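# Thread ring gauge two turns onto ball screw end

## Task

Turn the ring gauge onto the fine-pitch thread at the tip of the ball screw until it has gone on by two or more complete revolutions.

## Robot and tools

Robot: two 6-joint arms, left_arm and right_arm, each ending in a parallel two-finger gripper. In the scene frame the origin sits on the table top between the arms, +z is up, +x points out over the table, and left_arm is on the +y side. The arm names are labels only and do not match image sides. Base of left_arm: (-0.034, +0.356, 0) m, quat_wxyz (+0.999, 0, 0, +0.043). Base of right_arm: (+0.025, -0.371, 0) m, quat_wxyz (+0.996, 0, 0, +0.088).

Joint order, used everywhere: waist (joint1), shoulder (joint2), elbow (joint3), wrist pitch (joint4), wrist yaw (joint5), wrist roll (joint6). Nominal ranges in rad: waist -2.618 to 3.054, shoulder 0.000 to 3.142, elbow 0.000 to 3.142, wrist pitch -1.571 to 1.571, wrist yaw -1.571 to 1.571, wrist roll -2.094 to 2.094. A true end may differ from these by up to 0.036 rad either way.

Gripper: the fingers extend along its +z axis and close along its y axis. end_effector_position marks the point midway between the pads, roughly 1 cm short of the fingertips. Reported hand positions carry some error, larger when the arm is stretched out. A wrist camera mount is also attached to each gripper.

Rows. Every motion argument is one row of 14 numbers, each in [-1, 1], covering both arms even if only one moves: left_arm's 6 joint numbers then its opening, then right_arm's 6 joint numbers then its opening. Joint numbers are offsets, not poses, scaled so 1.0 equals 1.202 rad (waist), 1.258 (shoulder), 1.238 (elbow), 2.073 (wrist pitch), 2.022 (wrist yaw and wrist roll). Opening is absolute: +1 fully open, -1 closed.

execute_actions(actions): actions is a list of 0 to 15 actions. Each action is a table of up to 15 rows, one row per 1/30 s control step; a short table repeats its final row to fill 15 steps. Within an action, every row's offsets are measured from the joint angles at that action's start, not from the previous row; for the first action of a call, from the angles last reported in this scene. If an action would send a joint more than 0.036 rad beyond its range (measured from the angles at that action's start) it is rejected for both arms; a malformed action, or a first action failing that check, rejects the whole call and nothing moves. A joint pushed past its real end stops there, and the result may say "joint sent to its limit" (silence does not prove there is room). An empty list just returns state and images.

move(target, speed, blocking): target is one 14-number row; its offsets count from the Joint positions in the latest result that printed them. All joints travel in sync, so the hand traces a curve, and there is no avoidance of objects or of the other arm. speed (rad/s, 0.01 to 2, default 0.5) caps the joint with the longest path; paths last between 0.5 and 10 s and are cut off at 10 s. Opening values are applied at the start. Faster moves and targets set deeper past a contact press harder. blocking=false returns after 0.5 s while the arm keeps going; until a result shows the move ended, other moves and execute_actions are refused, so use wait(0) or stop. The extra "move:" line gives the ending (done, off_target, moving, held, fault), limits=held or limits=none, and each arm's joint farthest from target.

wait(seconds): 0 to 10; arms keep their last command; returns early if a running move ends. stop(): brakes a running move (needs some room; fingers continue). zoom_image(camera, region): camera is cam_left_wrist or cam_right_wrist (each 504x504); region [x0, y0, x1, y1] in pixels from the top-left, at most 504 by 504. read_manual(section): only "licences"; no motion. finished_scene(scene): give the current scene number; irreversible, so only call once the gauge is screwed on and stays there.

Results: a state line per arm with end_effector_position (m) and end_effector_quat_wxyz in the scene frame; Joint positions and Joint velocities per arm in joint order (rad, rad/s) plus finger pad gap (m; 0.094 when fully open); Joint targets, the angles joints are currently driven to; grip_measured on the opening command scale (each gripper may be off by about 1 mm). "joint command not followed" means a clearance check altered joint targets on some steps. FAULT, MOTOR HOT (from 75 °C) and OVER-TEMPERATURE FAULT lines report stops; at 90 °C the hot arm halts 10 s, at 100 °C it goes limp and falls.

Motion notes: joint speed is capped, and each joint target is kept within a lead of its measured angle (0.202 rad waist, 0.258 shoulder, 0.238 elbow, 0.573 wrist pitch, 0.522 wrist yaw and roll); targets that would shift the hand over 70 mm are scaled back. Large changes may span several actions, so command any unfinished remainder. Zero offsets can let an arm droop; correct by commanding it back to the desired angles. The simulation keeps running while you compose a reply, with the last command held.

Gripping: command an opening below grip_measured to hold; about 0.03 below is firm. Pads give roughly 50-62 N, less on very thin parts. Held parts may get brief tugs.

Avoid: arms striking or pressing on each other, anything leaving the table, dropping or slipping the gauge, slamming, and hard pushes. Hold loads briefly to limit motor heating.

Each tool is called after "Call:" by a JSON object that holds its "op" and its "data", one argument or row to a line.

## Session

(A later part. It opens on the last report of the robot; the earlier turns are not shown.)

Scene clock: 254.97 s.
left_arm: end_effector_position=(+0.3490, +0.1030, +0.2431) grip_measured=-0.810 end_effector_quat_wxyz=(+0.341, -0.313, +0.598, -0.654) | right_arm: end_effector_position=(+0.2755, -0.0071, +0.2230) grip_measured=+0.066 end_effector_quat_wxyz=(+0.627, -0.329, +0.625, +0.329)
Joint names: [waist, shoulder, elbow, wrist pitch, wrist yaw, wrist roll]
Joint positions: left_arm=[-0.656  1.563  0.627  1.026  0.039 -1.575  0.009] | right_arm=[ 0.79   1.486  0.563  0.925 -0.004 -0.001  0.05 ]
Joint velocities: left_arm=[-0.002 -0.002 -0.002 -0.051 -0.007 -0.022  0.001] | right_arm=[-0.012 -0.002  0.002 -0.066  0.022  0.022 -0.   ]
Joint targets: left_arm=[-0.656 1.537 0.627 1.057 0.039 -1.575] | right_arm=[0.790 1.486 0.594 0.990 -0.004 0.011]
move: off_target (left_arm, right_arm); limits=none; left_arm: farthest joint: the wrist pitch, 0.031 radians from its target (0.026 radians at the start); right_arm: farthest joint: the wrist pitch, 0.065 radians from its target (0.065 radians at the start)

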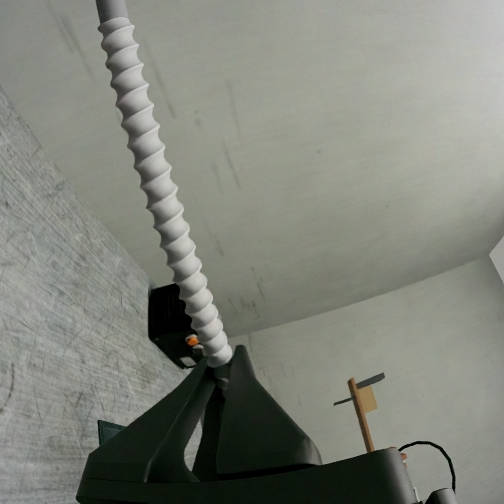

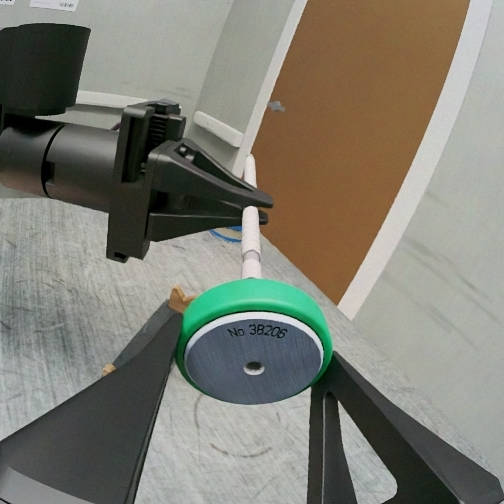

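Call:
{"op": "execute_actions", "data": {
  "actions": [
    [[0,-0.021,0,0.011,0,0,-0.9,0.0105,0,0.025,0.0313,0,0,0.0]]
  ]
}}

Call:
{"op": "zoom_image", "data": {
  "camera": "cam_right_wrist",
  "region": [180,130,340,290]
}}

Scene clock: 257.67 s.
left_arm: end_effector_position=(+0.3490, +0.1030, +0.2431) grip_measured=-0.810 end_effector_quat_wxyz=(+0.341, -0.313, +0.598, -0.654) | right_arm: end_effector_position=(+0.2755, -0.0071, +0.2231) grip_measured=+0.066 end_effector_quat_wxyz=(+0.627, -0.329, +0.625, +0.329)
Joint names: [waist, shoulder, elbow, wrist pitch, wrist yaw, wrist roll]
Joint positions: left_arm=[-0.656  1.563  0.627  1.026  0.039 -1.575  0.009] | right_arm=[ 0.79   1.486  0.563  0.926 -0.004 -0.001  0.05 ]
Joint velocities: left_arm=[-0.012 -0.002 -0.017  0.081  0.066 -0.007 -0.   ] | right_arm=[ 0.002 -0.007 -0.007 -0.037 -0.007 -0.066  0.   ]
Joint targets: left_arm=[-0.656 1.537 0.627 1.049 0.039 -1.575] | right_arm=[0.802 1.486 0.594 0.990 -0.004 -0.002]

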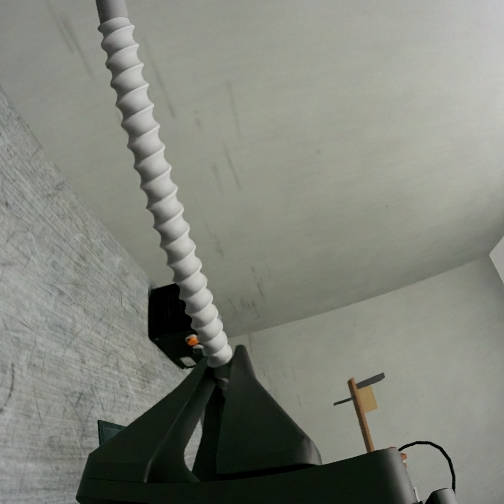

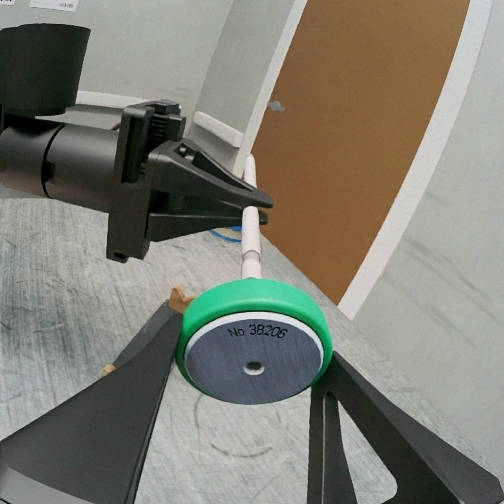

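Region (180, 130, 340, 290) of cam_right_wrist's 504x504 image, scaled by 3.150, with more detail than that image has.

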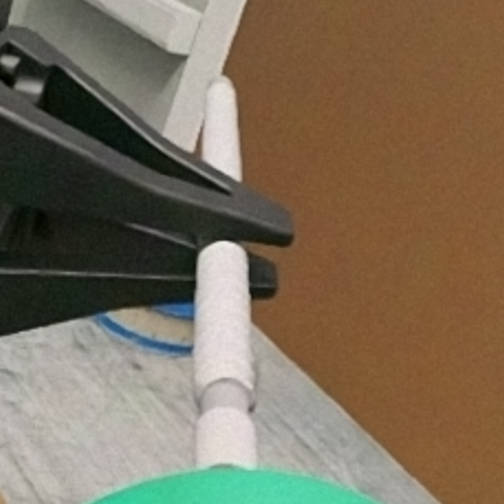

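Call:
{"op": "execute_actions", "data": {
  "actions": [
    [[0,-0.021,0,0.008,0,0,-0.9,0,0,0.025,0.031,-0.0075,0,0.0]]
  ]
}}

Call:
{"op": "zoom_image", "data": {
  "camera": "cam_right_wrist",
  "region": [180,130,340,290]
}}

Scene clock: 262.50 s.
left_arm: end_effector_position=(+0.3490, +0.1030, +0.2431) grip_measured=-0.810 end_effector_quat_wxyz=(+0.341, -0.313, +0.598, -0.654) | right_arm: end_effector_position=(+0.2746, -0.0065, +0.2231) grip_measured=+0.066 end_effector_quat_wxyz=(+0.626, -0.331, +0.624, +0.331)
Joint names: [waist, shoulder, elbow, wrist pitch, wrist yaw, wrist roll]
Joint positions: left_arm=[-0.656  1.563  0.627  1.026  0.039 -1.575  0.009] | right_arm=[ 0.79   1.486  0.563  0.926 -0.009 -0.001  0.05 ]
Joint velocities: left_arm=[-0.007 -0.022 -0.007 -0.081 -0.037  0.095  0.   ] | right_arm=[-0.017  0.012 -0.007 -0.007 -0.007 -0.022 -0.001]
Joint targets: left_arm=[-0.656 1.537 0.627 1.042 0.039 -1.575] | right_arm=[0.790 1.486 0.594 0.990 -0.019 -0.001]

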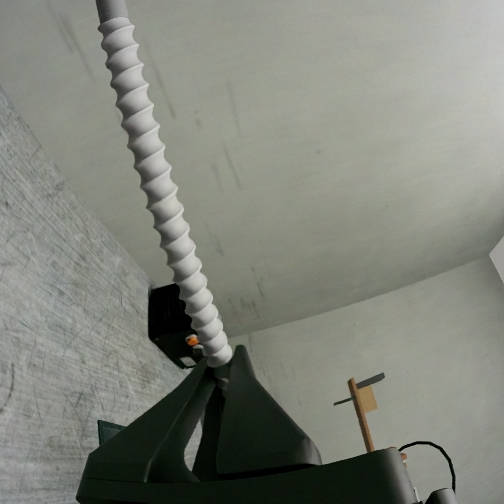

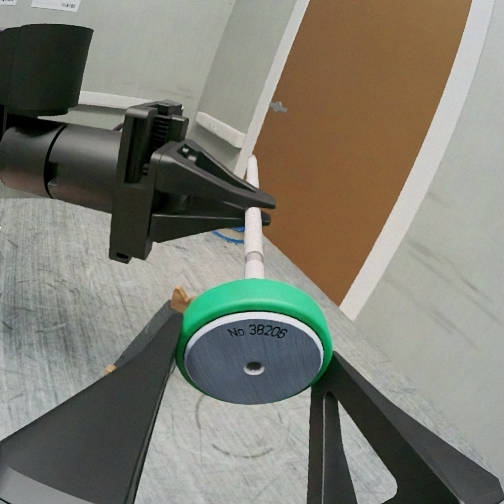

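Region (180, 130, 340, 290) of cam_right_wrist's 504x504 image, scaled by 3.150, with more detail than that image has.

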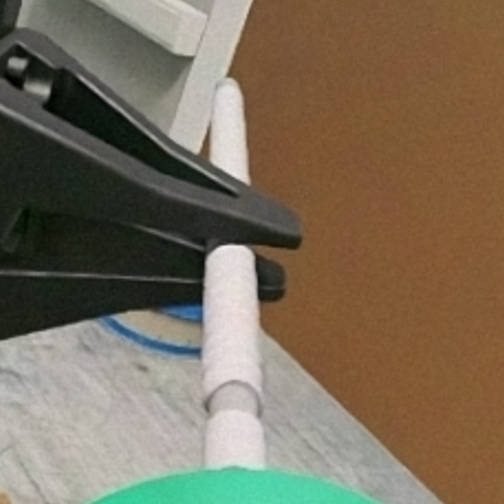

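Call:
{"op": "execute_actions", "data": {
  "actions": [
    [[-0.008,-0.021,0,0.013,-0.005,0,-0.9,0,0,0.025,0.031,0,0,0],[-0.0093,-0.021,0,0.013,-0.0058,0,-0.9,0,0,0.025,0.031,0,0,0],[-0.0106,-0.021,0,0.013,-0.0066,0,-0.9,0,0,0.025,0.031,0,0,0],[-0.0119,-0.021,0,0.013,-0.0073,0,-0.9,0,0,0.025,0.031,0,0,0],[-0.0132,-0.021,0,0.013,-0.0081,0,-0.9,0,0,0.025,0.031,0,0,0],[-0.0145,-0.021,0,0.013,-0.0089,0,-0.9,0,0,0.025,0.031,0,0,0],[-0.0158,-0.021,0,0.013,-0.0096,0,-0.9,0,0,0.025,0.031,0,0,0],[-0.0171,-0.021,0,0.013,-0.0104,0,-0.9,0,0,0.025,0.031,0,0,0],[-0.0184,-0.021,0,0.013,-0.0112,0,-0.9,0,0,0.025,0.031,0,0,0],[-0.0197,-0.021,0,0.013,-0.0119,0,-0.9,0,0,0.025,0.031,0,0,0],[-0.021,-0.021,0,0.013,-0.0127,0,-0.9,0,0,0.025,0.031,0,0,0],[-0.0223,-0.021,0,0.013,-0.0135,0,-0.9,0,0,0.025,0.031,0,0,0],[-0.0236,-0.021,0,0.013,-0.0143,0,-0.9,0,0,0.025,0.031,0,0,0]]
  ]
}}

Call:
{"op": "wait", "data": {
  "seconds": 0.3
}}

Call:
{"op": "zoom_image", "data": {
  "camera": "cam_right_wrist",
  "region": [170,200,350,400]
}}

Scene clock: 275.00 s.
left_arm: end_effector_position=(+0.3478, +0.1010, +0.2432) grip_measured=-0.810 end_effector_quat_wxyz=(+0.344, -0.316, +0.596, -0.653) | right_arm: end_effector_position=(+0.2751, -0.0068, +0.2233) grip_measured=+0.066 end_effector_quat_wxyz=(+0.627, -0.330, +0.624, +0.330)
Joint names: [waist, shoulder, elbow, wrist pitch, wrist yaw, wrist roll]
Joint positions: left_arm=[-0.671  1.563  0.627  1.026  0.014 -1.575  0.009] | right_arm=[ 0.79   1.486  0.563  0.926 -0.006 -0.001  0.05 ]
Joint velocities: left_arm=[-0.022  0.002 -0.012 -0.066 -0.051  0.007 -0.001] | right_arm=[-0.002 -0.022 -0.012  0.066  0.007  0.037 -0.001]
Joint targets: left_arm=[-0.685 1.537 0.627 1.053 0.010 -1.575] | right_arm=[0.790 1.486 0.594 0.990 -0.009 -0.001]

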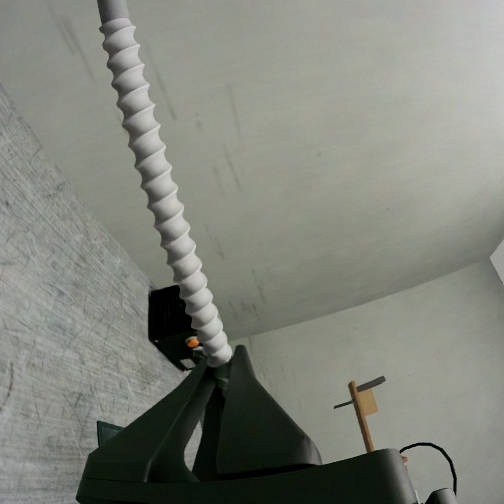

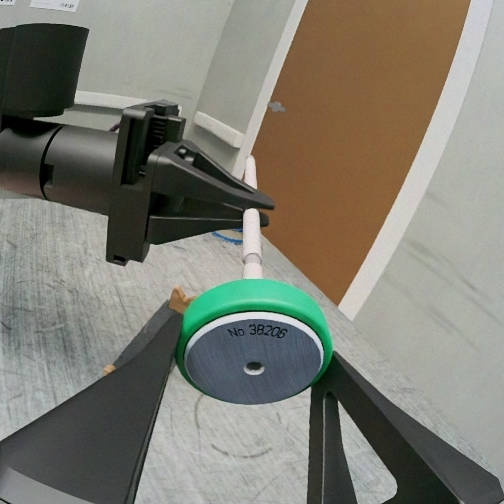

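Scene clock: 275.30 s.
left_arm: end_effector_position=(+0.3478, +0.1009, +0.2432) grip_measured=-0.810 end_effector_quat_wxyz=(+0.344, -0.317, +0.596, -0.653) | right_arm: end_effector_position=(+0.2754, -0.0070, +0.2234) grip_measured=+0.066 end_effector_quat_wxyz=(+0.627, -0.329, +0.624, +0.330)
Joint names: [waist, shoulder, elbow, wrist pitch, wrist yaw, wrist roll]
Joint positions: left_arm=[-0.673  1.563  0.627  1.026  0.011 -1.575  0.009] | right_arm=[ 0.79   1.486  0.563  0.927 -0.004 -0.001  0.05 ]
Joint velocities: left_arm=[-0.007  0.007  0.002  0.081  0.022  0.11  -0.001] | right_arm=[-0.002 -0.007  0.007  0.007 -0.022 -0.037  0.001]
Joint targets: left_arm=[-0.685 1.537 0.627 1.053 0.010 -1.575] | right_arm=[0.790 1.486 0.594 0.990 -0.009 -0.001]
wait: 0.30 s; at rest by 0.23 s

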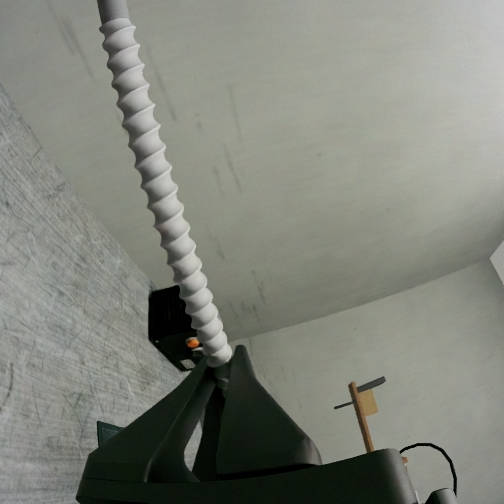

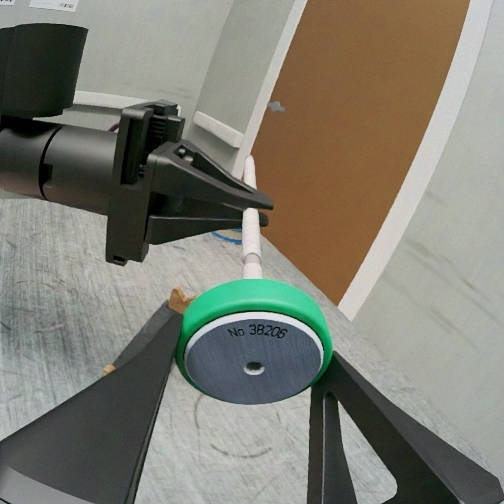

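Region (170, 200, 350, 400) of cam_right_wrist's 504x504 image, scaled by 2.520, with more detail than that image has; it fills the left 454 columns of this view, and the rest is white.

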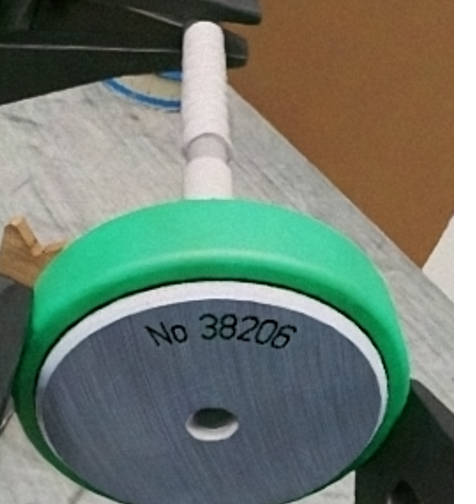

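Call:
{"op": "execute_actions", "data": {
  "actions": [
    [[-0.010,-0.021,0,0.013,0.003,0,-0.9,0,0,0.025,0.031,0,0,0],[-0.012,-0.021,0,0.013,0.003,0,-0.9,0,0,0.025,0.031,0,0,0],[-0.012,-0.021,0,0.013,0.003,0,-0.9,0,0,0.025,0.031,0,0,0],[-0.014,-0.021,0,0.013,0.003,0,-0.9,0,0,0.025,0.031,0,0,0],[-0.014,-0.021,0,0.013,0.003,0,-0.9,0,0,0.025,0.031,0,0,0],[-0.016,-0.021,0,0.013,0.003,0,-0.9,0,0,0.025,0.031,0,0,0],[-0.016,-0.021,0,0.013,0.003,0,-0.9,0,0,0.025,0.031,0,0,0],[-0.018,-0.021,0,0.013,0.003,0,-0.9,0,0,0.025,0.031,0,0,0],[-0.018,-0.021,0,0.013,0.003,0,-0.9,0,0,0.025,0.031,0,0,0],[-0.020,-0.021,0,0.013,0.003,0,-0.9,0,0,0.025,0.031,0,0,0]]
  ]
}}

Call:
{"op": "wait", "data": {
  "seconds": 0.3
}}

Call:
{"op": "zoom_image", "data": {
  "camera": "cam_right_wrist",
  "region": [170,200,350,400]
}}

Scene clock: 280.17 s.
left_arm: end_effector_position=(+0.3438, +0.0951, +0.2432) grip_measured=-0.810 end_effector_quat_wxyz=(+0.339, -0.312, +0.598, -0.655) | right_arm: end_effector_position=(+0.2756, -0.0071, +0.2236) grip_measured=+0.066 end_effector_quat_wxyz=(+0.627, -0.329, +0.624, +0.329)
Joint names: [waist, shoulder, elbow, wrist pitch, wrist yaw, wrist roll]
Joint positions: left_arm=[-0.688  1.563  0.627  1.026  0.01  -1.575  0.009] | right_arm=[ 0.79   1.486  0.563  0.927 -0.003 -0.001  0.05 ]
Joint velocities: left_arm=[-0.012 -0.007 -0.012 -0.022 -0.066  0.007 -0.001] | right_arm=[-0.007 -0.002  0.002 -0.007 -0.007 -0.051 -0.   ]
Joint targets: left_arm=[-0.697 1.537 0.627 1.053 0.017 -1.575] | right_arm=[0.790 1.486 0.594 0.991 -0.005 -0.001]

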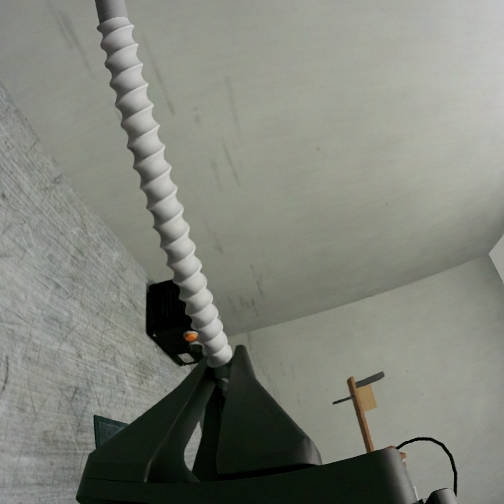

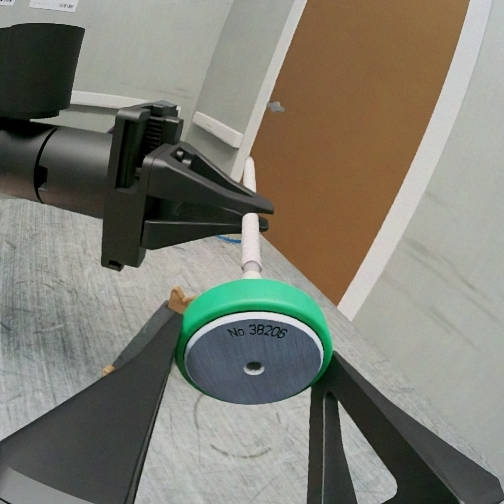

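Scene clock: 280.47 s.
left_arm: end_effector_position=(+0.3438, +0.0951, +0.2432) grip_measured=-0.810 end_effector_quat_wxyz=(+0.339, -0.312, +0.598, -0.655) | right_arm: end_effector_position=(+0.2756, -0.0071, +0.2236) grip_measured=+0.066 end_effector_quat_wxyz=(+0.627, -0.329, +0.624, +0.329)
Joint names: [waist, shoulder, elbow, wrist pitch, wrist yaw, wrist roll]
Joint positions: left_arm=[-0.688  1.563  0.627  1.026  0.01  -1.575  0.009] | right_arm=[ 0.79   1.486  0.563  0.927 -0.003 -0.001  0.05 ]
Joint velocities: left_arm=[ 0.007 -0.017 -0.022 -0.051  0.022 -0.007 -0.   ] | right_arm=[-0.022 -0.032  0.007  0.022 -0.007 -0.007  0.   ]
Joint targets: left_arm=[-0.697 1.537 0.627 1.053 0.017 -1.575] | right_arm=[0.790 1.486 0.594 0.991 -0.005 -0.001]
wait: 0.30 s; at rest by 0.17 s

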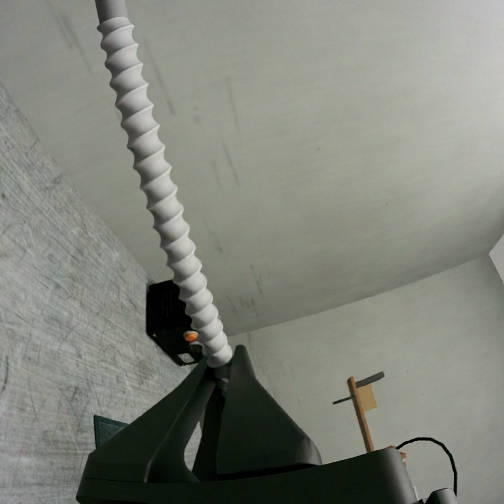

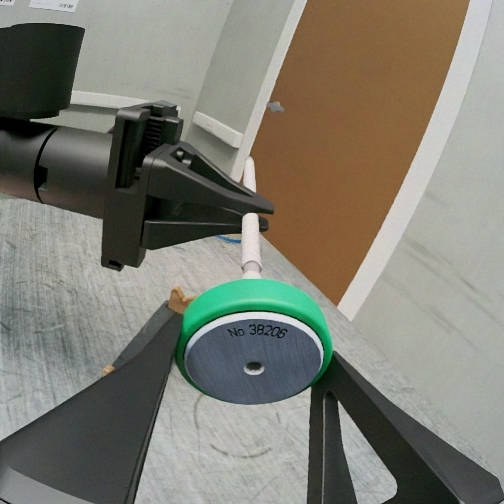

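Region (170, 200, 350, 400) of cam_right_wrist's 504x504 image, scaled by 2.520, with more detail than that image has; it fills the left 454 columns of this view, and the rest is white.

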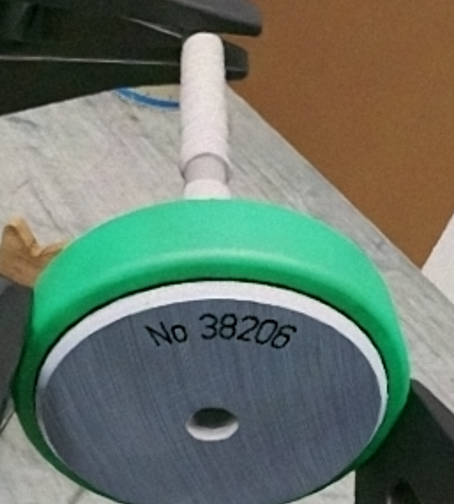

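Call:
{"op": "move", "data": {
  "target": [0,-0.021,0,0.013,0,0,-0.9,0,0,0.025,0.031,0,-1,0.0],
  "speed": 1.3
}}

Call:
{"op": "execute_actions", "data": {
  "actions": [
    [[-0.008,-0.021,0,0.013,-0.002,0,-0.9,0,0,0.025,0.031,0,0,0],[-0.010,-0.021,0,0.013,-0.003,0,-0.9,0,0,0.025,0.031,0,0,0],[-0.011,-0.021,0,0.013,-0.004,0,-0.9,0,0,0.025,0.031,0,0,0],[-0.012,-0.021,0,0.013,-0.005,0,-0.9,0,0,0.025,0.031,0,0,0],[-0.014,-0.021,0,0.013,-0.006,0,-0.9,0,0,0.025,0.031,0,0,0],[-0.015,-0.021,0,0.013,-0.007,0,-0.9,0,0,0.025,0.031,0,0,0],[-0.016,-0.021,0,0.013,-0.008,0,-0.9,0,0,0.025,0.031,0,0,0],[-0.018,-0.021,0,0.013,-0.009,0,-0.9,0,0,0.025,0.031,0,0,0],[-0.019,-0.021,0,0.013,-0.010,0,-0.9,0,0,0.025,0.031,0,0,0],[-0.021,-0.021,0,0.013,-0.011,0,-0.9,0,0,0.025,0.031,0,0,0]]
  ]
}}

Call:
{"op": "zoom_image", "data": {
  "camera": "cam_right_wrist",
  "region": [170,200,350,400]
}}

Scene clock: 287.70 s.
left_arm: end_effector_position=(+0.3440, +0.0950, +0.2413) grip_measured=-0.810 end_effector_quat_wxyz=(+0.338, -0.314, +0.600, -0.653) | right_arm: end_effector_position=(+0.2756, -0.0071, +0.2223) grip_measured=+0.066 end_effector_quat_wxyz=(-0.612, +0.705, -0.056, +0.354)
Joint names: [waist, shoulder, elbow, wrist pitch, wrist yaw, wrist roll]
Joint positions: left_arm=[-0.688  1.563  0.627  1.018  0.01  -1.577  0.009] | right_arm=[ 0.79   1.486  0.563  0.922 -0.003 -2.016  0.05 ]
Joint velocities: left_arm=[-0.007 -0.017 -0.002 -0.066 -0.037  0.007 -0.001] | right_arm=[-0.002  0.012  0.002  0.022  0.007  0.051 -0.   ]
Joint targets: left_arm=[-0.688 1.537 0.627 1.053 0.010 -1.576] | right_arm=[0.790 1.486 0.594 0.992 -0.003 -2.023]
move: off_target (left_arm, right_arm); limits=none; left_arm: farthest joint: the wrist pitch, 0.035 radians from its target (0.027 radians at the start); right_arm: farthest joint: the wrist pitch, 0.069 radians from its target (0.064 radians at the start)

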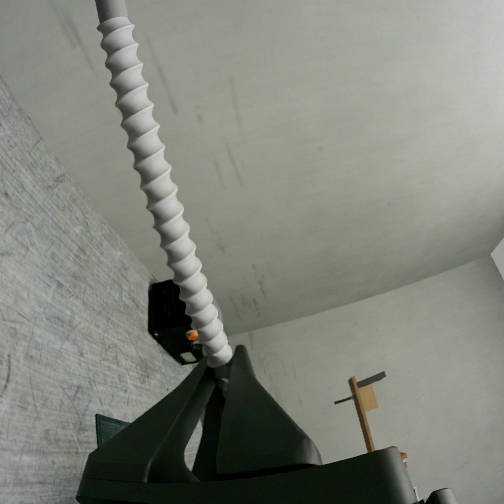

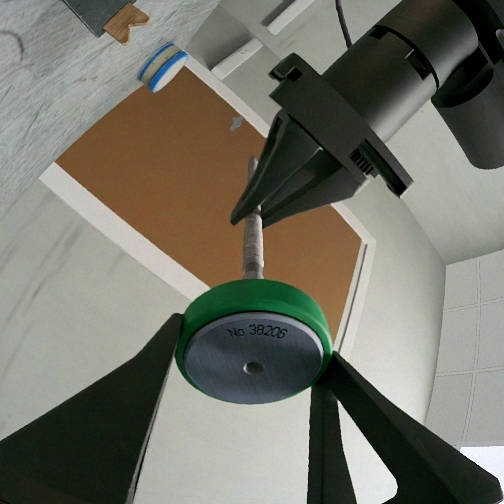

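Scene clock: 288.20 s.
left_arm: end_effector_position=(+0.3417, +0.0917, +0.2413) grip_measured=-0.810 end_effector_quat_wxyz=(+0.338, -0.315, +0.600, -0.653) | right_arm: end_effector_position=(+0.2756, -0.0071, +0.2223) grip_measured=+0.066 end_effector_quat_wxyz=(-0.612, +0.705, -0.056, +0.354)
Joint names: [waist, shoulder, elbow, wrist pitch, wrist yaw, wrist roll]
Joint positions: left_arm=[-0.704  1.563  0.627  1.018 -0.007 -1.577  0.009] | right_arm=[ 0.79   1.486  0.563  0.922 -0.003 -2.016  0.05 ]
Joint velocities: left_arm=[-0.017  0.002 -0.002  0.037 -0.007 -0.037 -0.001] | right_arm=[-0.007  0.017  0.027 -0.066 -0.051  0.081  0.   ]
Joint targets: left_arm=[-0.713 1.537 0.627 1.045 -0.012 -1.576] | right_arm=[0.790 1.486 0.594 0.986 -0.003 -2.016]

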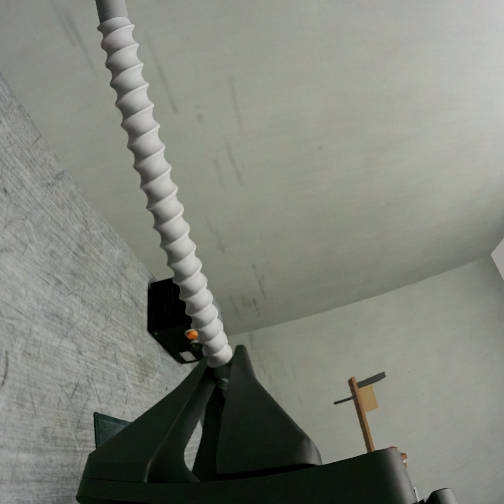

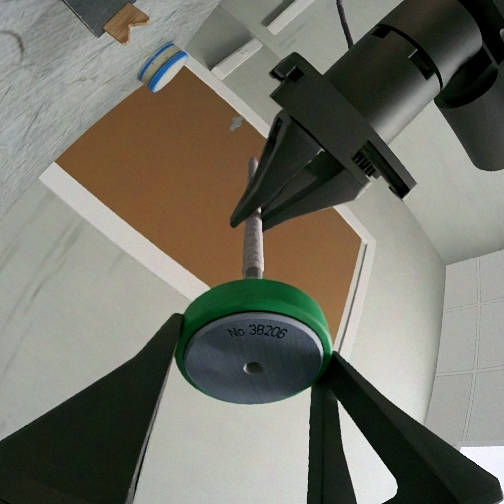

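Region (170, 200, 350, 400) of cam_right_wrist's 504x504 image, scaled by 2.520, with more detail than that image has; it fills the left 454 columns of this view, and the rest is white.

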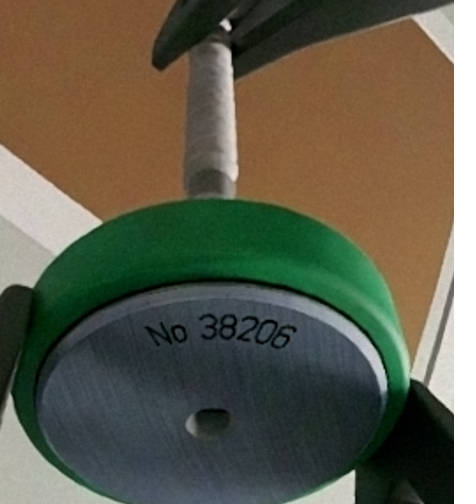

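Call:
{"op": "execute_actions", "data": {
  "actions": [
    [[-0.008,-0.021,0,0.020,-0.002,0,-0.9,0,0,0.025,0.0325,0,0,0],[-0.010,-0.021,0,0.020,-0.003,0,-0.9,0,0,0.025,0.0325,0,0,0],[-0.011,-0.021,0,0.020,-0.004,0,-0.9,0,0,0.025,0.0325,0,0,0],[-0.012,-0.021,0,0.020,-0.005,0,-0.9,0,0,0.025,0.0325,0,0,0],[-0.014,-0.021,0,0.020,-0.006,0,-0.9,0,0,0.025,0.0325,0,0,0],[-0.015,-0.021,0,0.020,-0.007,0,-0.9,0,0,0.025,0.0325,0,0,0],[-0.016,-0.021,0,0.020,-0.008,0,-0.9,0,0,0.025,0.0325,0,0,0],[-0.018,-0.021,0,0.020,-0.009,0,-0.9,0,0,0.025,0.0325,0,0,0],[-0.019,-0.021,0,0.020,-0.010,0,-0.9,0,0,0.025,0.0325,0,0,0],[-0.021,-0.021,0,0.020,-0.011,0,-0.9,0,0,0.025,0.0325,0,0,0]]
  ]
}}

Call:
{"op": "zoom_image", "data": {
  "camera": "cam_right_wrist",
  "region": [170,200,350,400]
}}

Scene clock: 294.37 s.
left_arm: end_effector_position=(+0.3412, +0.0912, +0.2422) grip_measured=-0.810 end_effector_quat_wxyz=(+0.342, -0.319, +0.596, -0.652) | right_arm: end_effector_position=(+0.2756, -0.0071, +0.2232) grip_measured=+0.066 end_effector_quat_wxyz=(-0.613, +0.704, -0.056, +0.354)
Joint names: [waist, shoulder, elbow, wrist pitch, wrist yaw, wrist roll]
Joint positions: left_arm=[-0.715  1.563  0.627  1.022 -0.032 -1.577  0.009] | right_arm=[ 0.79   1.486  0.563  0.926 -0.003 -2.016  0.05 ]
Joint velocities: left_arm=[ 0.007 -0.002 -0.012 -0.051  0.022  0.037 -0.001] | right_arm=[-0.002 -0.017 -0.017 -0.037 -0.007  0.007 -0.   ]
Joint targets: left_arm=[-0.729 1.537 0.627 1.060 -0.030 -1.577] | right_arm=[0.790 1.486 0.594 0.990 -0.003 -2.016]

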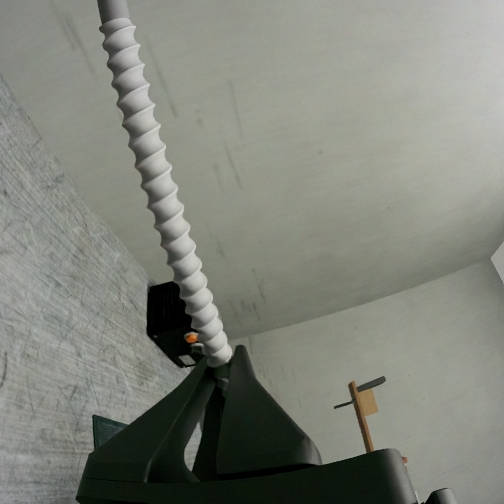

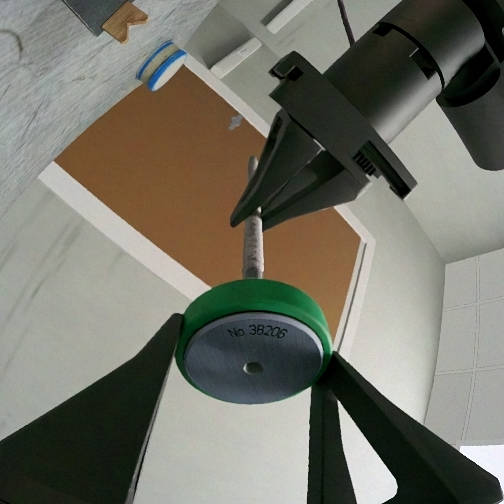

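Region (170, 200, 350, 400) of cam_right_wrist's 504x504 image, scaled by 2.520, with more detail than that image has; it fills the left 454 columns of this view, and the rest is white.

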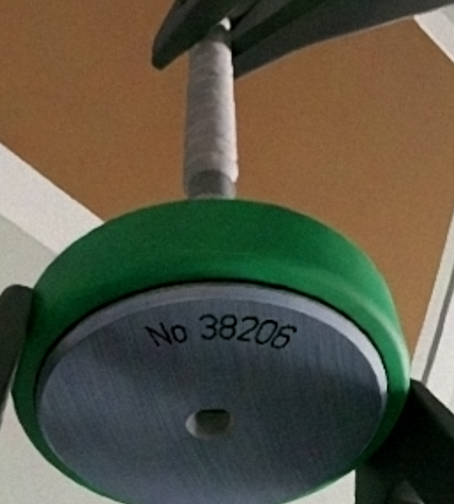

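Call:
{"op": "execute_actions", "data": {
  "actions": [
    [[0.008,-0.021,0,0.0183,0.005,0,-0.9,0,0,0.025,0.031,0,0,0],[0.010,-0.021,0,0.0183,0.006,0,-0.9,0,0,0.025,0.031,0,0,0],[0.012,-0.021,0,0.0183,0.008,0,-0.9,0,0,0.025,0.031,0,0,0],[0.013,-0.021,0,0.0183,0.010,0,-0.9,0,0,0.025,0.031,0,0,0],[0.013,-0.021,0,0.0183,0.012,0,-0.9,0,0,0.025,0.031,0,0,0],[0.013,-0.021,0,0.0183,0.014,0,-0.9,0,0,0.025,0.031,0,0,0],[0.013,-0.021,0,0.0183,0.016,0,-0.9,0,0,0.025,0.031,0,0,0]]
  ]
}}

Scene clock: 298.40 s.
left_arm: end_effector_position=(+0.3413, +0.0913, +0.2424) grip_measured=-0.810 end_effector_quat_wxyz=(+0.339, -0.315, +0.598, -0.654) | right_arm: end_effector_position=(+0.2757, -0.0072, +0.2233) grip_measured=+0.066 end_effector_quat_wxyz=(-0.613, +0.704, -0.056, +0.354)
Joint names: [waist, shoulder, elbow, wrist pitch, wrist yaw, wrist roll]
Joint positions: left_arm=[-0.707  1.563  0.627  1.023 -0.014 -1.577  0.009] | right_arm=[ 0.79   1.486  0.563  0.926 -0.003 -2.016  0.05 ]
Joint velocities: left_arm=[-0.007 -0.002 -0.012 -0.022 -0.066 -0.007 -0.   ] | right_arm=[ 0.007 -0.017 -0.002 -0.022 -0.051  0.007  0.   ]
Joint targets: left_arm=[-0.700 1.537 0.627 1.060 0.000 -1.577] | right_arm=[0.790 1.486 0.594 0.990 -0.003 -2.016]

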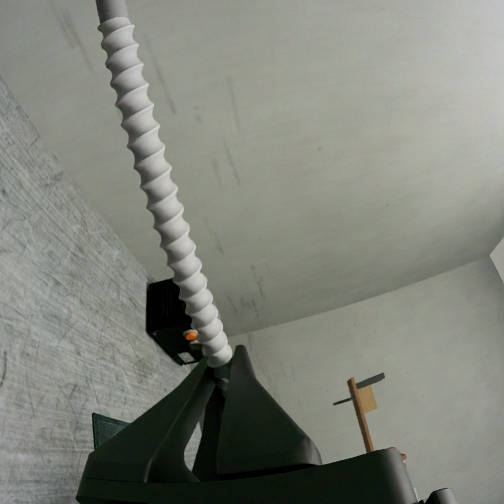

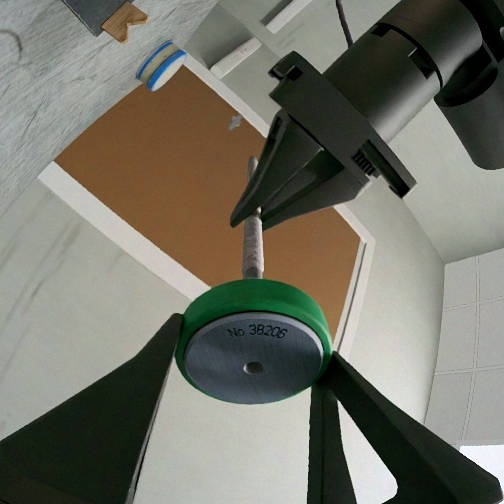

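Call:
{"op": "execute_actions", "data": {
  "actions": [
    [[-0.004,-0.021,0,0.017,0.008,0,-0.9,0,0,0.025,0.0305,0,0.33,0]],
    [[-0.004,-0.021,0,0.017,0.008,0,-0.9,0,0,0.025,0.0305,0,0.33,0]],
    [[-0.004,-0.021,0,0.017,0.008,0,-0.9,0,0,0.025,0.0305,0,0.33,0]]
  ]
}}

Scene clock: 303.20 s.
left_arm: end_effector_position=(+0.3411, +0.0910, +0.2425) grip_measured=-0.810 end_effector_quat_wxyz=(+0.338, -0.315, +0.598, -0.655) | right_arm: end_effector_position=(+0.2757, -0.0072, +0.2234) grip_measured=+0.066 end_effector_quat_wxyz=(+0.648, -0.369, +0.602, +0.287)
Joint names: [waist, shoulder, elbow, wrist pitch, wrist yaw, wrist roll]
Joint positions: left_arm=[-0.707  1.563  0.627  1.023 -0.011 -1.577  0.009] | right_arm=[ 0.79   1.486  0.563  0.927 -0.003 -0.133  0.05 ]
Joint velocities: left_arm=[-0.017  0.002 -0.002  0.051  0.007 -0.022  0.001] | right_arm=[-0.007 -0.017 -0.012 -0.051 -0.051  0.183  0.   ]
Joint targets: left_arm=[-0.712 1.537 0.627 1.058 0.005 -1.577] | right_arm=[0.790 1.486 0.594 0.990 -0.003 -0.095]

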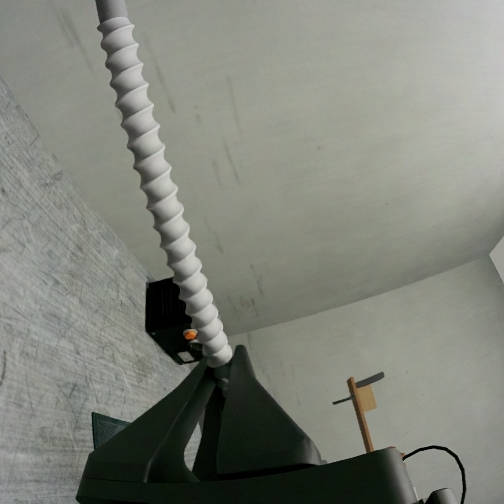

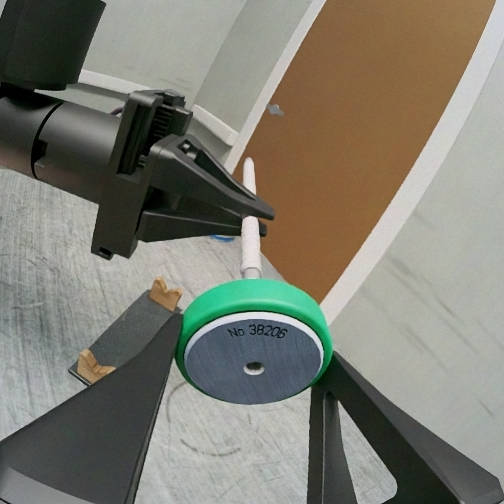

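Call:
{"op": "execute_actions", "data": {
  "actions": [
    [[-0.006,-0.021,0,0.017,0.008,0,-0.9,0,0,0.025,0.0305,0,0.365,0]],
    [[-0.006,-0.021,0,0.017,0.008,0,-0.9,0,0,0.025,0.0305,0,0.365,0]],
    [[-0.006,-0.021,0,0.017,0.008,0,-0.9,0,0,0.025,0.0305,0,0.365,0]]
  ]
}}

Call:
{"op": "zoom_image", "data": {
  "camera": "cam_right_wrist",
  "region": [170,200,350,400]
}}

Scene clock: 307.60 s.
left_arm: end_effector_position=(+0.3410, +0.0909, +0.2426) grip_measured=-0.810 end_effector_quat_wxyz=(+0.338, -0.315, +0.598, -0.655) | right_arm: end_effector_position=(+0.2752, -0.0069, +0.2235) grip_measured=+0.066 end_effector_quat_wxyz=(+0.071, +0.338, +0.619, +0.705)
Joint names: [waist, shoulder, elbow, wrist pitch, wrist yaw, wrist roll]
Joint positions: left_arm=[-0.707  1.563  0.627  1.024 -0.01  -1.578  0.009] | right_arm=[ 0.79   1.486  0.563  0.927 -0.006  1.97   0.05 ]
Joint velocities: left_arm=[-0.007 -0.022 -0.017  0.081 -0.037 -0.022 -0.   ] | right_arm=[ 0.002 -0.017 -0.027 -0.007 -0.066  0.256 -0.001]
Joint targets: left_arm=[-0.714 1.537 0.627 1.059 0.006 -1.578] | right_arm=[0.790 1.486 0.594 0.990 -0.003 2.007]

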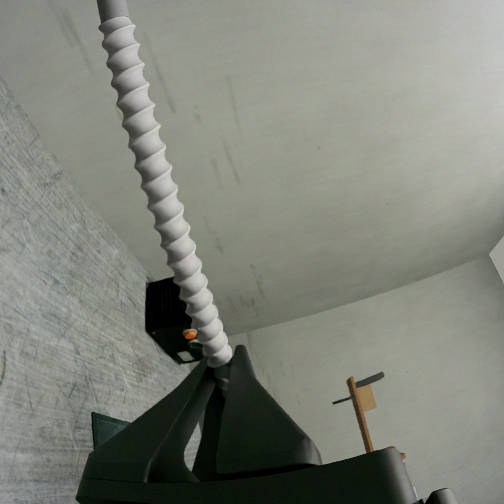

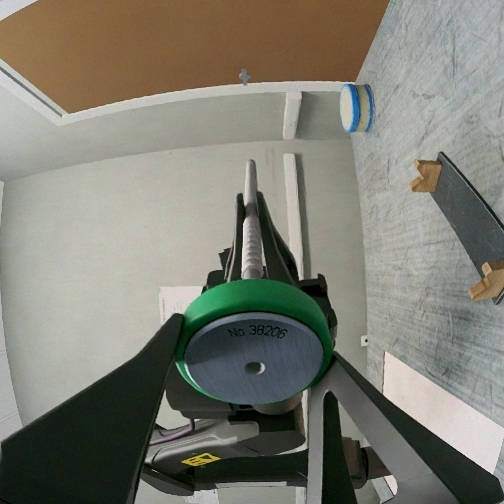

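Region (170, 200, 350, 400) of cam_right_wrist's 504x504 image, scaled by 2.520, with more detail than that image has; it fills the left 454 columns of this view, and the rest is white.

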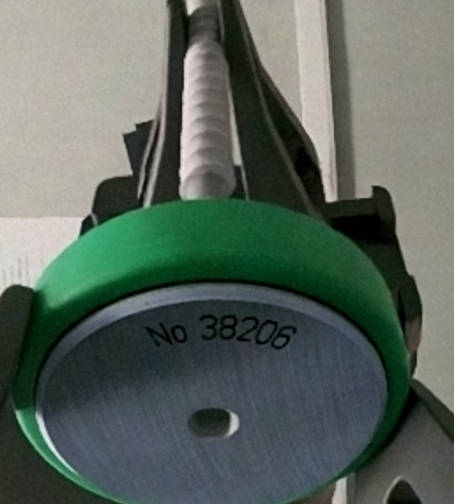

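Call:
{"op": "execute_actions", "data": {
  "actions": [
    [[0,-0.021,0,0.017,0,0,-0.9,0,0,0.025,0.0305,0,0,0.1],[0,-0.021,0,0.017,0,0,-0.9,0,0,0.025,0.0305,0,0,0.1],[0,-0.021,0,0.017,0,0,-0.9,0,0,0.025,0.0305,0,0,0.15],[0,-0.021,0,0.017,0,0,-0.9,0,0,0.025,0.0305,0,0,0.2],[0,-0.021,0,0.017,0,0,-0.9,0,0,0.025,0.0305,0,0,0.3]]
  ]
}}

Scene clock: 311.30 s.
left_arm: end_effector_position=(+0.3412, +0.0911, +0.2425) grip_measured=-0.810 end_effector_quat_wxyz=(+0.338, -0.315, +0.598, -0.655) | right_arm: end_effector_position=(+0.2748, -0.0066, +0.2274) grip_measured=+0.299 end_effector_quat_wxyz=(+0.065, +0.339, +0.612, +0.711)
Joint names: [waist, shoulder, elbow, wrist pitch, wrist yaw, wrist roll]
Joint positions: left_arm=[-0.707  1.563  0.627  1.023 -0.011 -1.578  0.009] | right_arm=[ 0.79   1.486  0.563  0.943 -0.008  1.986  0.061]
Joint velocities: left_arm=[-0.007  0.002  0.002  0.037 -0.081 -0.022 -0.   ] | right_arm=[ 0.017  0.007 -0.012 -0.007 -0.007  0.007  0.   ]
Joint targets: left_arm=[-0.707 1.537 0.627 1.059 -0.009 -1.578] | right_arm=[0.790 1.486 0.594 0.990 -0.006 1.970]

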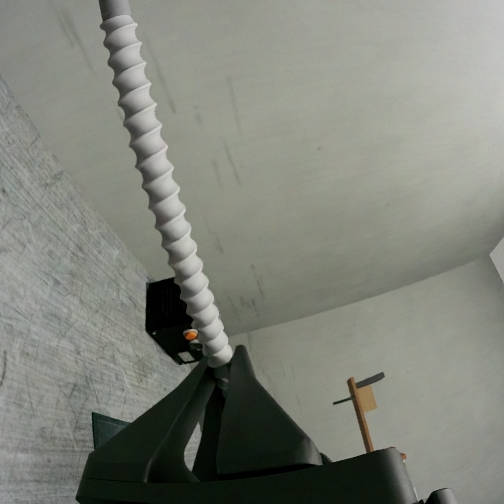

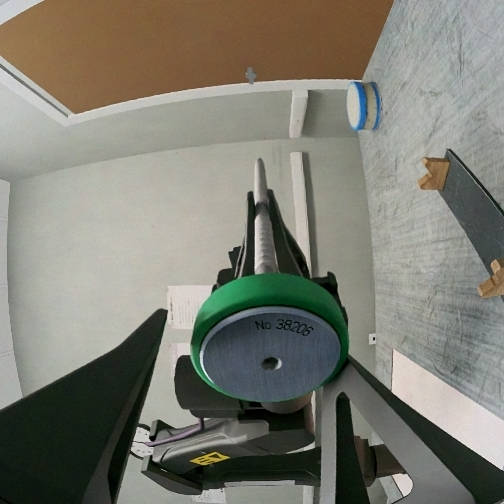

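Call:
{"op": "execute_actions", "data": {
  "actions": [
    [[0,-0.021,0,0.017,0,0,-0.9,0,0,0.022,-0.002,0,0,0.5]]
  ]
}}

Scene clock: 313.47 s.
left_arm: end_effector_position=(+0.3409, +0.0916, +0.2395) grip_measured=-0.810 end_effector_quat_wxyz=(+0.338, -0.316, +0.601, -0.652) | right_arm: end_effector_position=(+0.2750, -0.0062, +0.2281) grip_measured=+0.499 end_effector_quat_wxyz=(+0.065, +0.339, +0.612, +0.711)
Joint names: [waist, shoulder, elbow, wrist pitch, wrist yaw, wrist roll]
Joint positions: left_arm=[-0.707  1.563  0.623  1.019 -0.012 -1.577  0.009] | right_arm=[ 0.79   1.486  0.566  0.94  -0.009  1.986  0.07 ]
Joint velocities: left_arm=[-0.002 -0.017 -0.027  0.022 -0.051 -0.022 -0.001] | right_arm=[ 0.007 -0.002 -0.002 -0.051  0.051 -0.022  0.   ]
Joint targets: left_arm=[-0.707 1.537 0.627 1.059 -0.012 -1.578] | right_arm=[0.790 1.486 0.591 0.939 -0.008 1.986]

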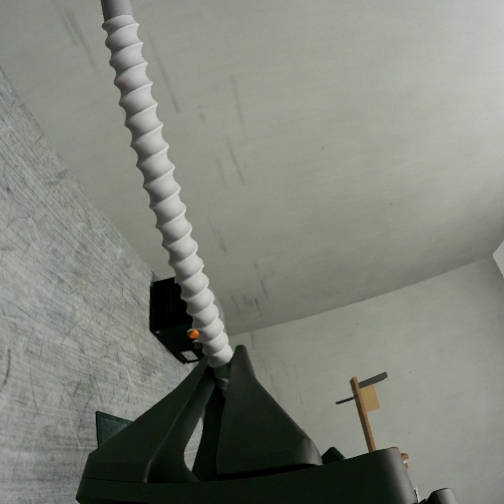

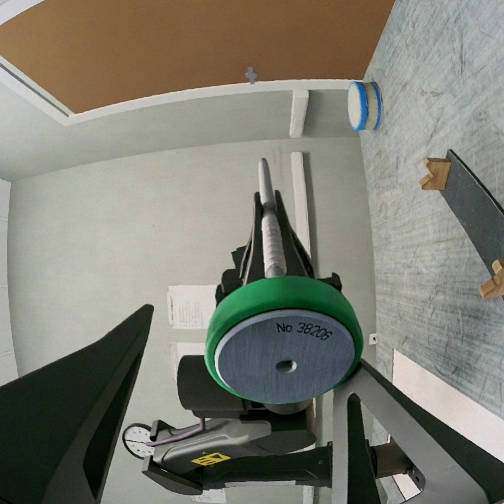

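Call:
{"op": "execute_actions", "data": {
  "actions": [
    [[0,-0.025,0.02,0.03,0,0,-0.9,0,0,0,-0.008,0,0,0.5],[0,-0.025,0.02,0.03,0,0,-0.9,0,0,0,-0.008,0,0,0.5],[0,-0.025,0.025,0.036,0,0,-0.9,0,0,-0.005,-0.011,0,0,0.5],[0,-0.025,0.025,0.036,0,0,-0.9,0,0,-0.005,-0.011,0,0,0.5],[0,-0.025,0.031,0.043,0,0,-0.9,0,0,-0.009,-0.014,0,0,0.5]]
  ]
}}

Scene clock: 318.20 s.
left_arm: end_effector_position=(+0.3408, +0.0916, +0.2407) grip_measured=-0.810 end_effector_quat_wxyz=(+0.340, -0.314, +0.600, -0.653) | right_arm: end_effector_position=(+0.2750, -0.0062, +0.2266) grip_measured=+0.499 end_effector_quat_wxyz=(+0.065, +0.340, +0.614, +0.709)
Joint names: [waist, shoulder, elbow, wrist pitch, wrist yaw, wrist roll]
Joint positions: left_arm=[-0.707  1.563  0.623  1.024 -0.012 -1.573  0.009] | right_arm=[ 0.79   1.486  0.566  0.934 -0.009  1.986  0.07 ]
Joint velocities: left_arm=[ 0.002  0.002 -0.002 -0.095  0.007 -0.007 -0.001] | right_arm=[-0.007 -0.022  0.002 -0.051 -0.022 -0.007 -0.001]
Joint targets: left_arm=[-0.707 1.532 0.661 1.108 -0.012 -1.577] | right_arm=[0.790 1.486 0.555 0.911 -0.009 1.986]

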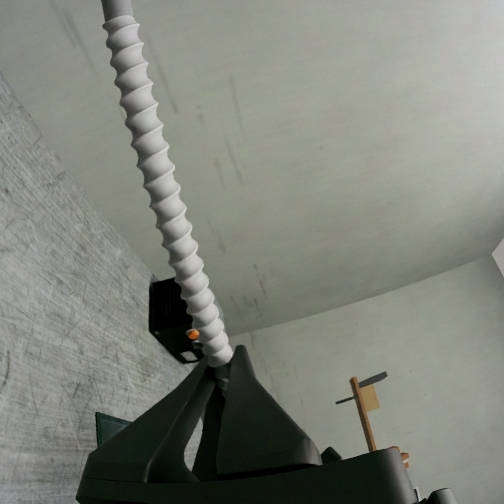

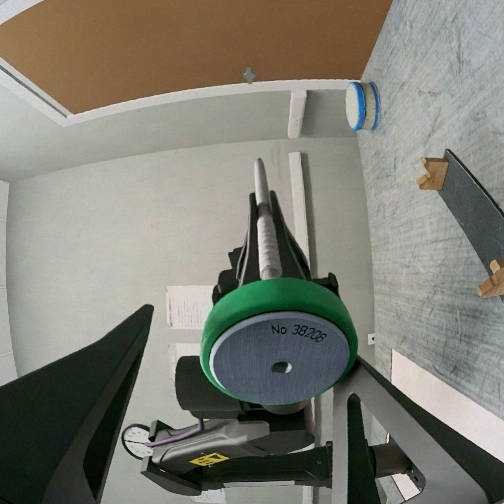

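Call:
{"op": "execute_actions", "data": {
  "actions": [
    [[0,-0.025,0.031,0.041,0,-0.015,-0.9,0,0,-0.009,-0.011,0,0,0.5],[0,-0.025,0.031,0.041,0,-0.02,-0.9,0,0,-0.009,-0.012,0,0,0.5],[0,-0.025,0.031,0.042,0,-0.025,-0.9,0,0,-0.009,-0.014,0,0,0.5],[0,-0.025,0.031,0.043,0,-0.03,-0.9,0,0,-0.009,-0.015,0,0,0.5],[0,-0.025,0.031,0.044,0,-0.034,-0.9,0,0,-0.009,-0.017,0,0,0.5]]
  ]
}}

Scene clock: 322.83 s.
left_arm: end_effector_position=(+0.3407, +0.0917, +0.2425) grip_measured=-0.810 end_effector_quat_wxyz=(-0.326, +0.326, -0.590, +0.662) | right_arm: end_effector_position=(+0.2750, -0.0062, +0.2235) grip_measured=+0.499 end_effector_quat_wxyz=(+0.064, +0.342, +0.618, +0.705)
Joint names: [waist, shoulder, elbow, wrist pitch, wrist yaw, wrist roll]
Joint positions: left_arm=[-0.707  1.563  0.623  1.031 -0.012 -1.617  0.009] | right_arm=[ 0.79   1.486  0.566  0.922 -0.009  1.986  0.07 ]
Joint velocities: left_arm=[-0.002  0.017  0.012  0.007 -0.022 -0.081 -0.   ] | right_arm=[-0.017 -0.012  0.017  0.037  0.022  0.066  0.   ]
Joint targets: left_arm=[-0.707 1.532 0.661 1.115 -0.012 -1.641] | right_arm=[0.790 1.486 0.555 0.898 -0.009 1.986]

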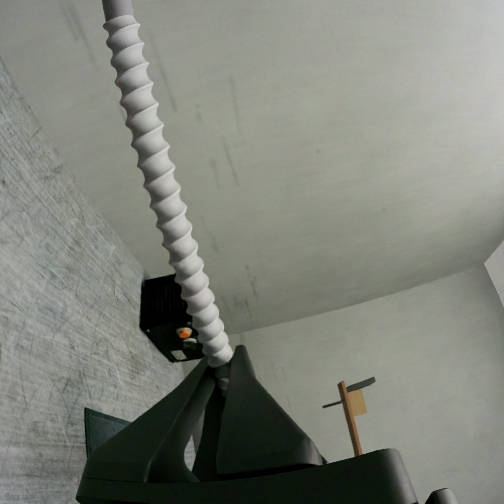

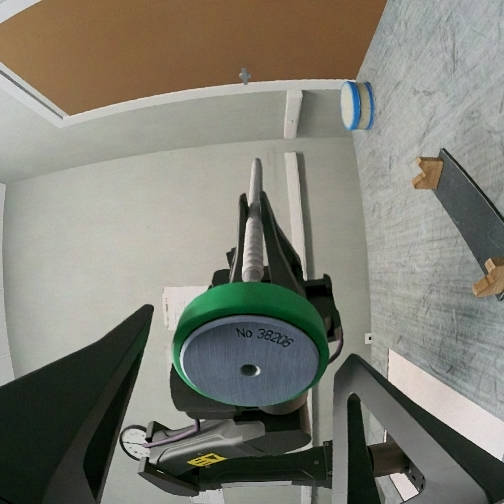

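Call:
{"op": "execute_actions", "data": {
  "actions": [
    [[0,-0.025,0.031,0.041,0,-0.006,-0.9,0,0,0,0,0,-0.2,0.5],[0,-0.025,0.031,0.042,0,-0.002,-0.9,0,0,0,0,0,-0.25,0.5],[0,-0.025,0.031,0.043,0,0.002,-0.9,0,0,0,0,0,-0.3,0.5],[0,-0.025,0.031,0.044,0,0.006,-0.9,0,0,0,0,0,-0.35,0.5],[0,-0.025,0.031,0.045,0,0.010,-0.9,0,0,0,0,0,-0.4,0.5],[0,-0.025,0.031,0.0455,0,0.013,-0.9,0,0,0,0,0,-0.5,0.5]],
    [[0,-0.025,0.031,0.039,0,-0.006,-0.9,0,0,0,0,0,-0.5,0.5]]
  ]
}}

Scene clock: 330.67 s.
left_arm: end_effector_position=(+0.3405, +0.0919, +0.2451) grip_measured=-0.810 end_effector_quat_wxyz=(-0.337, +0.316, -0.591, +0.661) | right_arm: end_effector_position=(+0.2750, -0.0062, +0.2234) grip_measured=+0.499 end_effector_quat_wxyz=(+0.607, -0.297, +0.641, +0.364)
Joint names: [waist, shoulder, elbow, wrist pitch, wrist yaw, wrist roll]
Joint positions: left_arm=[-0.707  1.563  0.623  1.041 -0.012 -1.589  0.009] | right_arm=[ 0.79   1.486  0.566  0.921 -0.009  0.107  0.07 ]
Joint velocities: left_arm=[ 0.012  0.002 -0.027 -0.037  0.007 -0.022 -0.001] | right_arm=[ 0.002 -0.007 -0.017 -0.007 -0.022 -0.388  0.   ]
Joint targets: left_arm=[-0.707 1.532 0.661 1.122 -0.012 -1.601] | right_arm=[0.790 1.486 0.566 0.921 -0.009 0.042]

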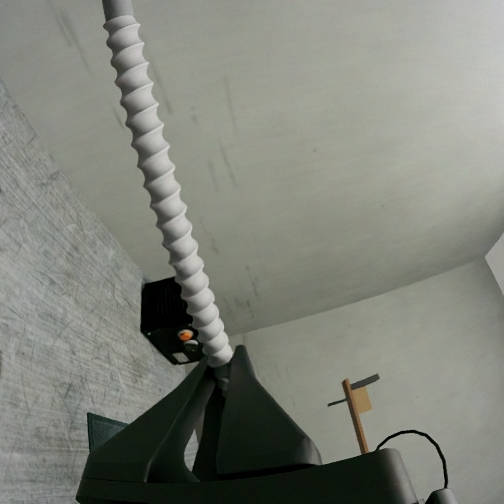

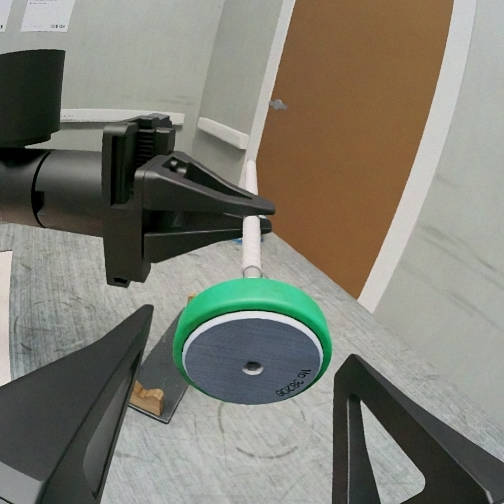

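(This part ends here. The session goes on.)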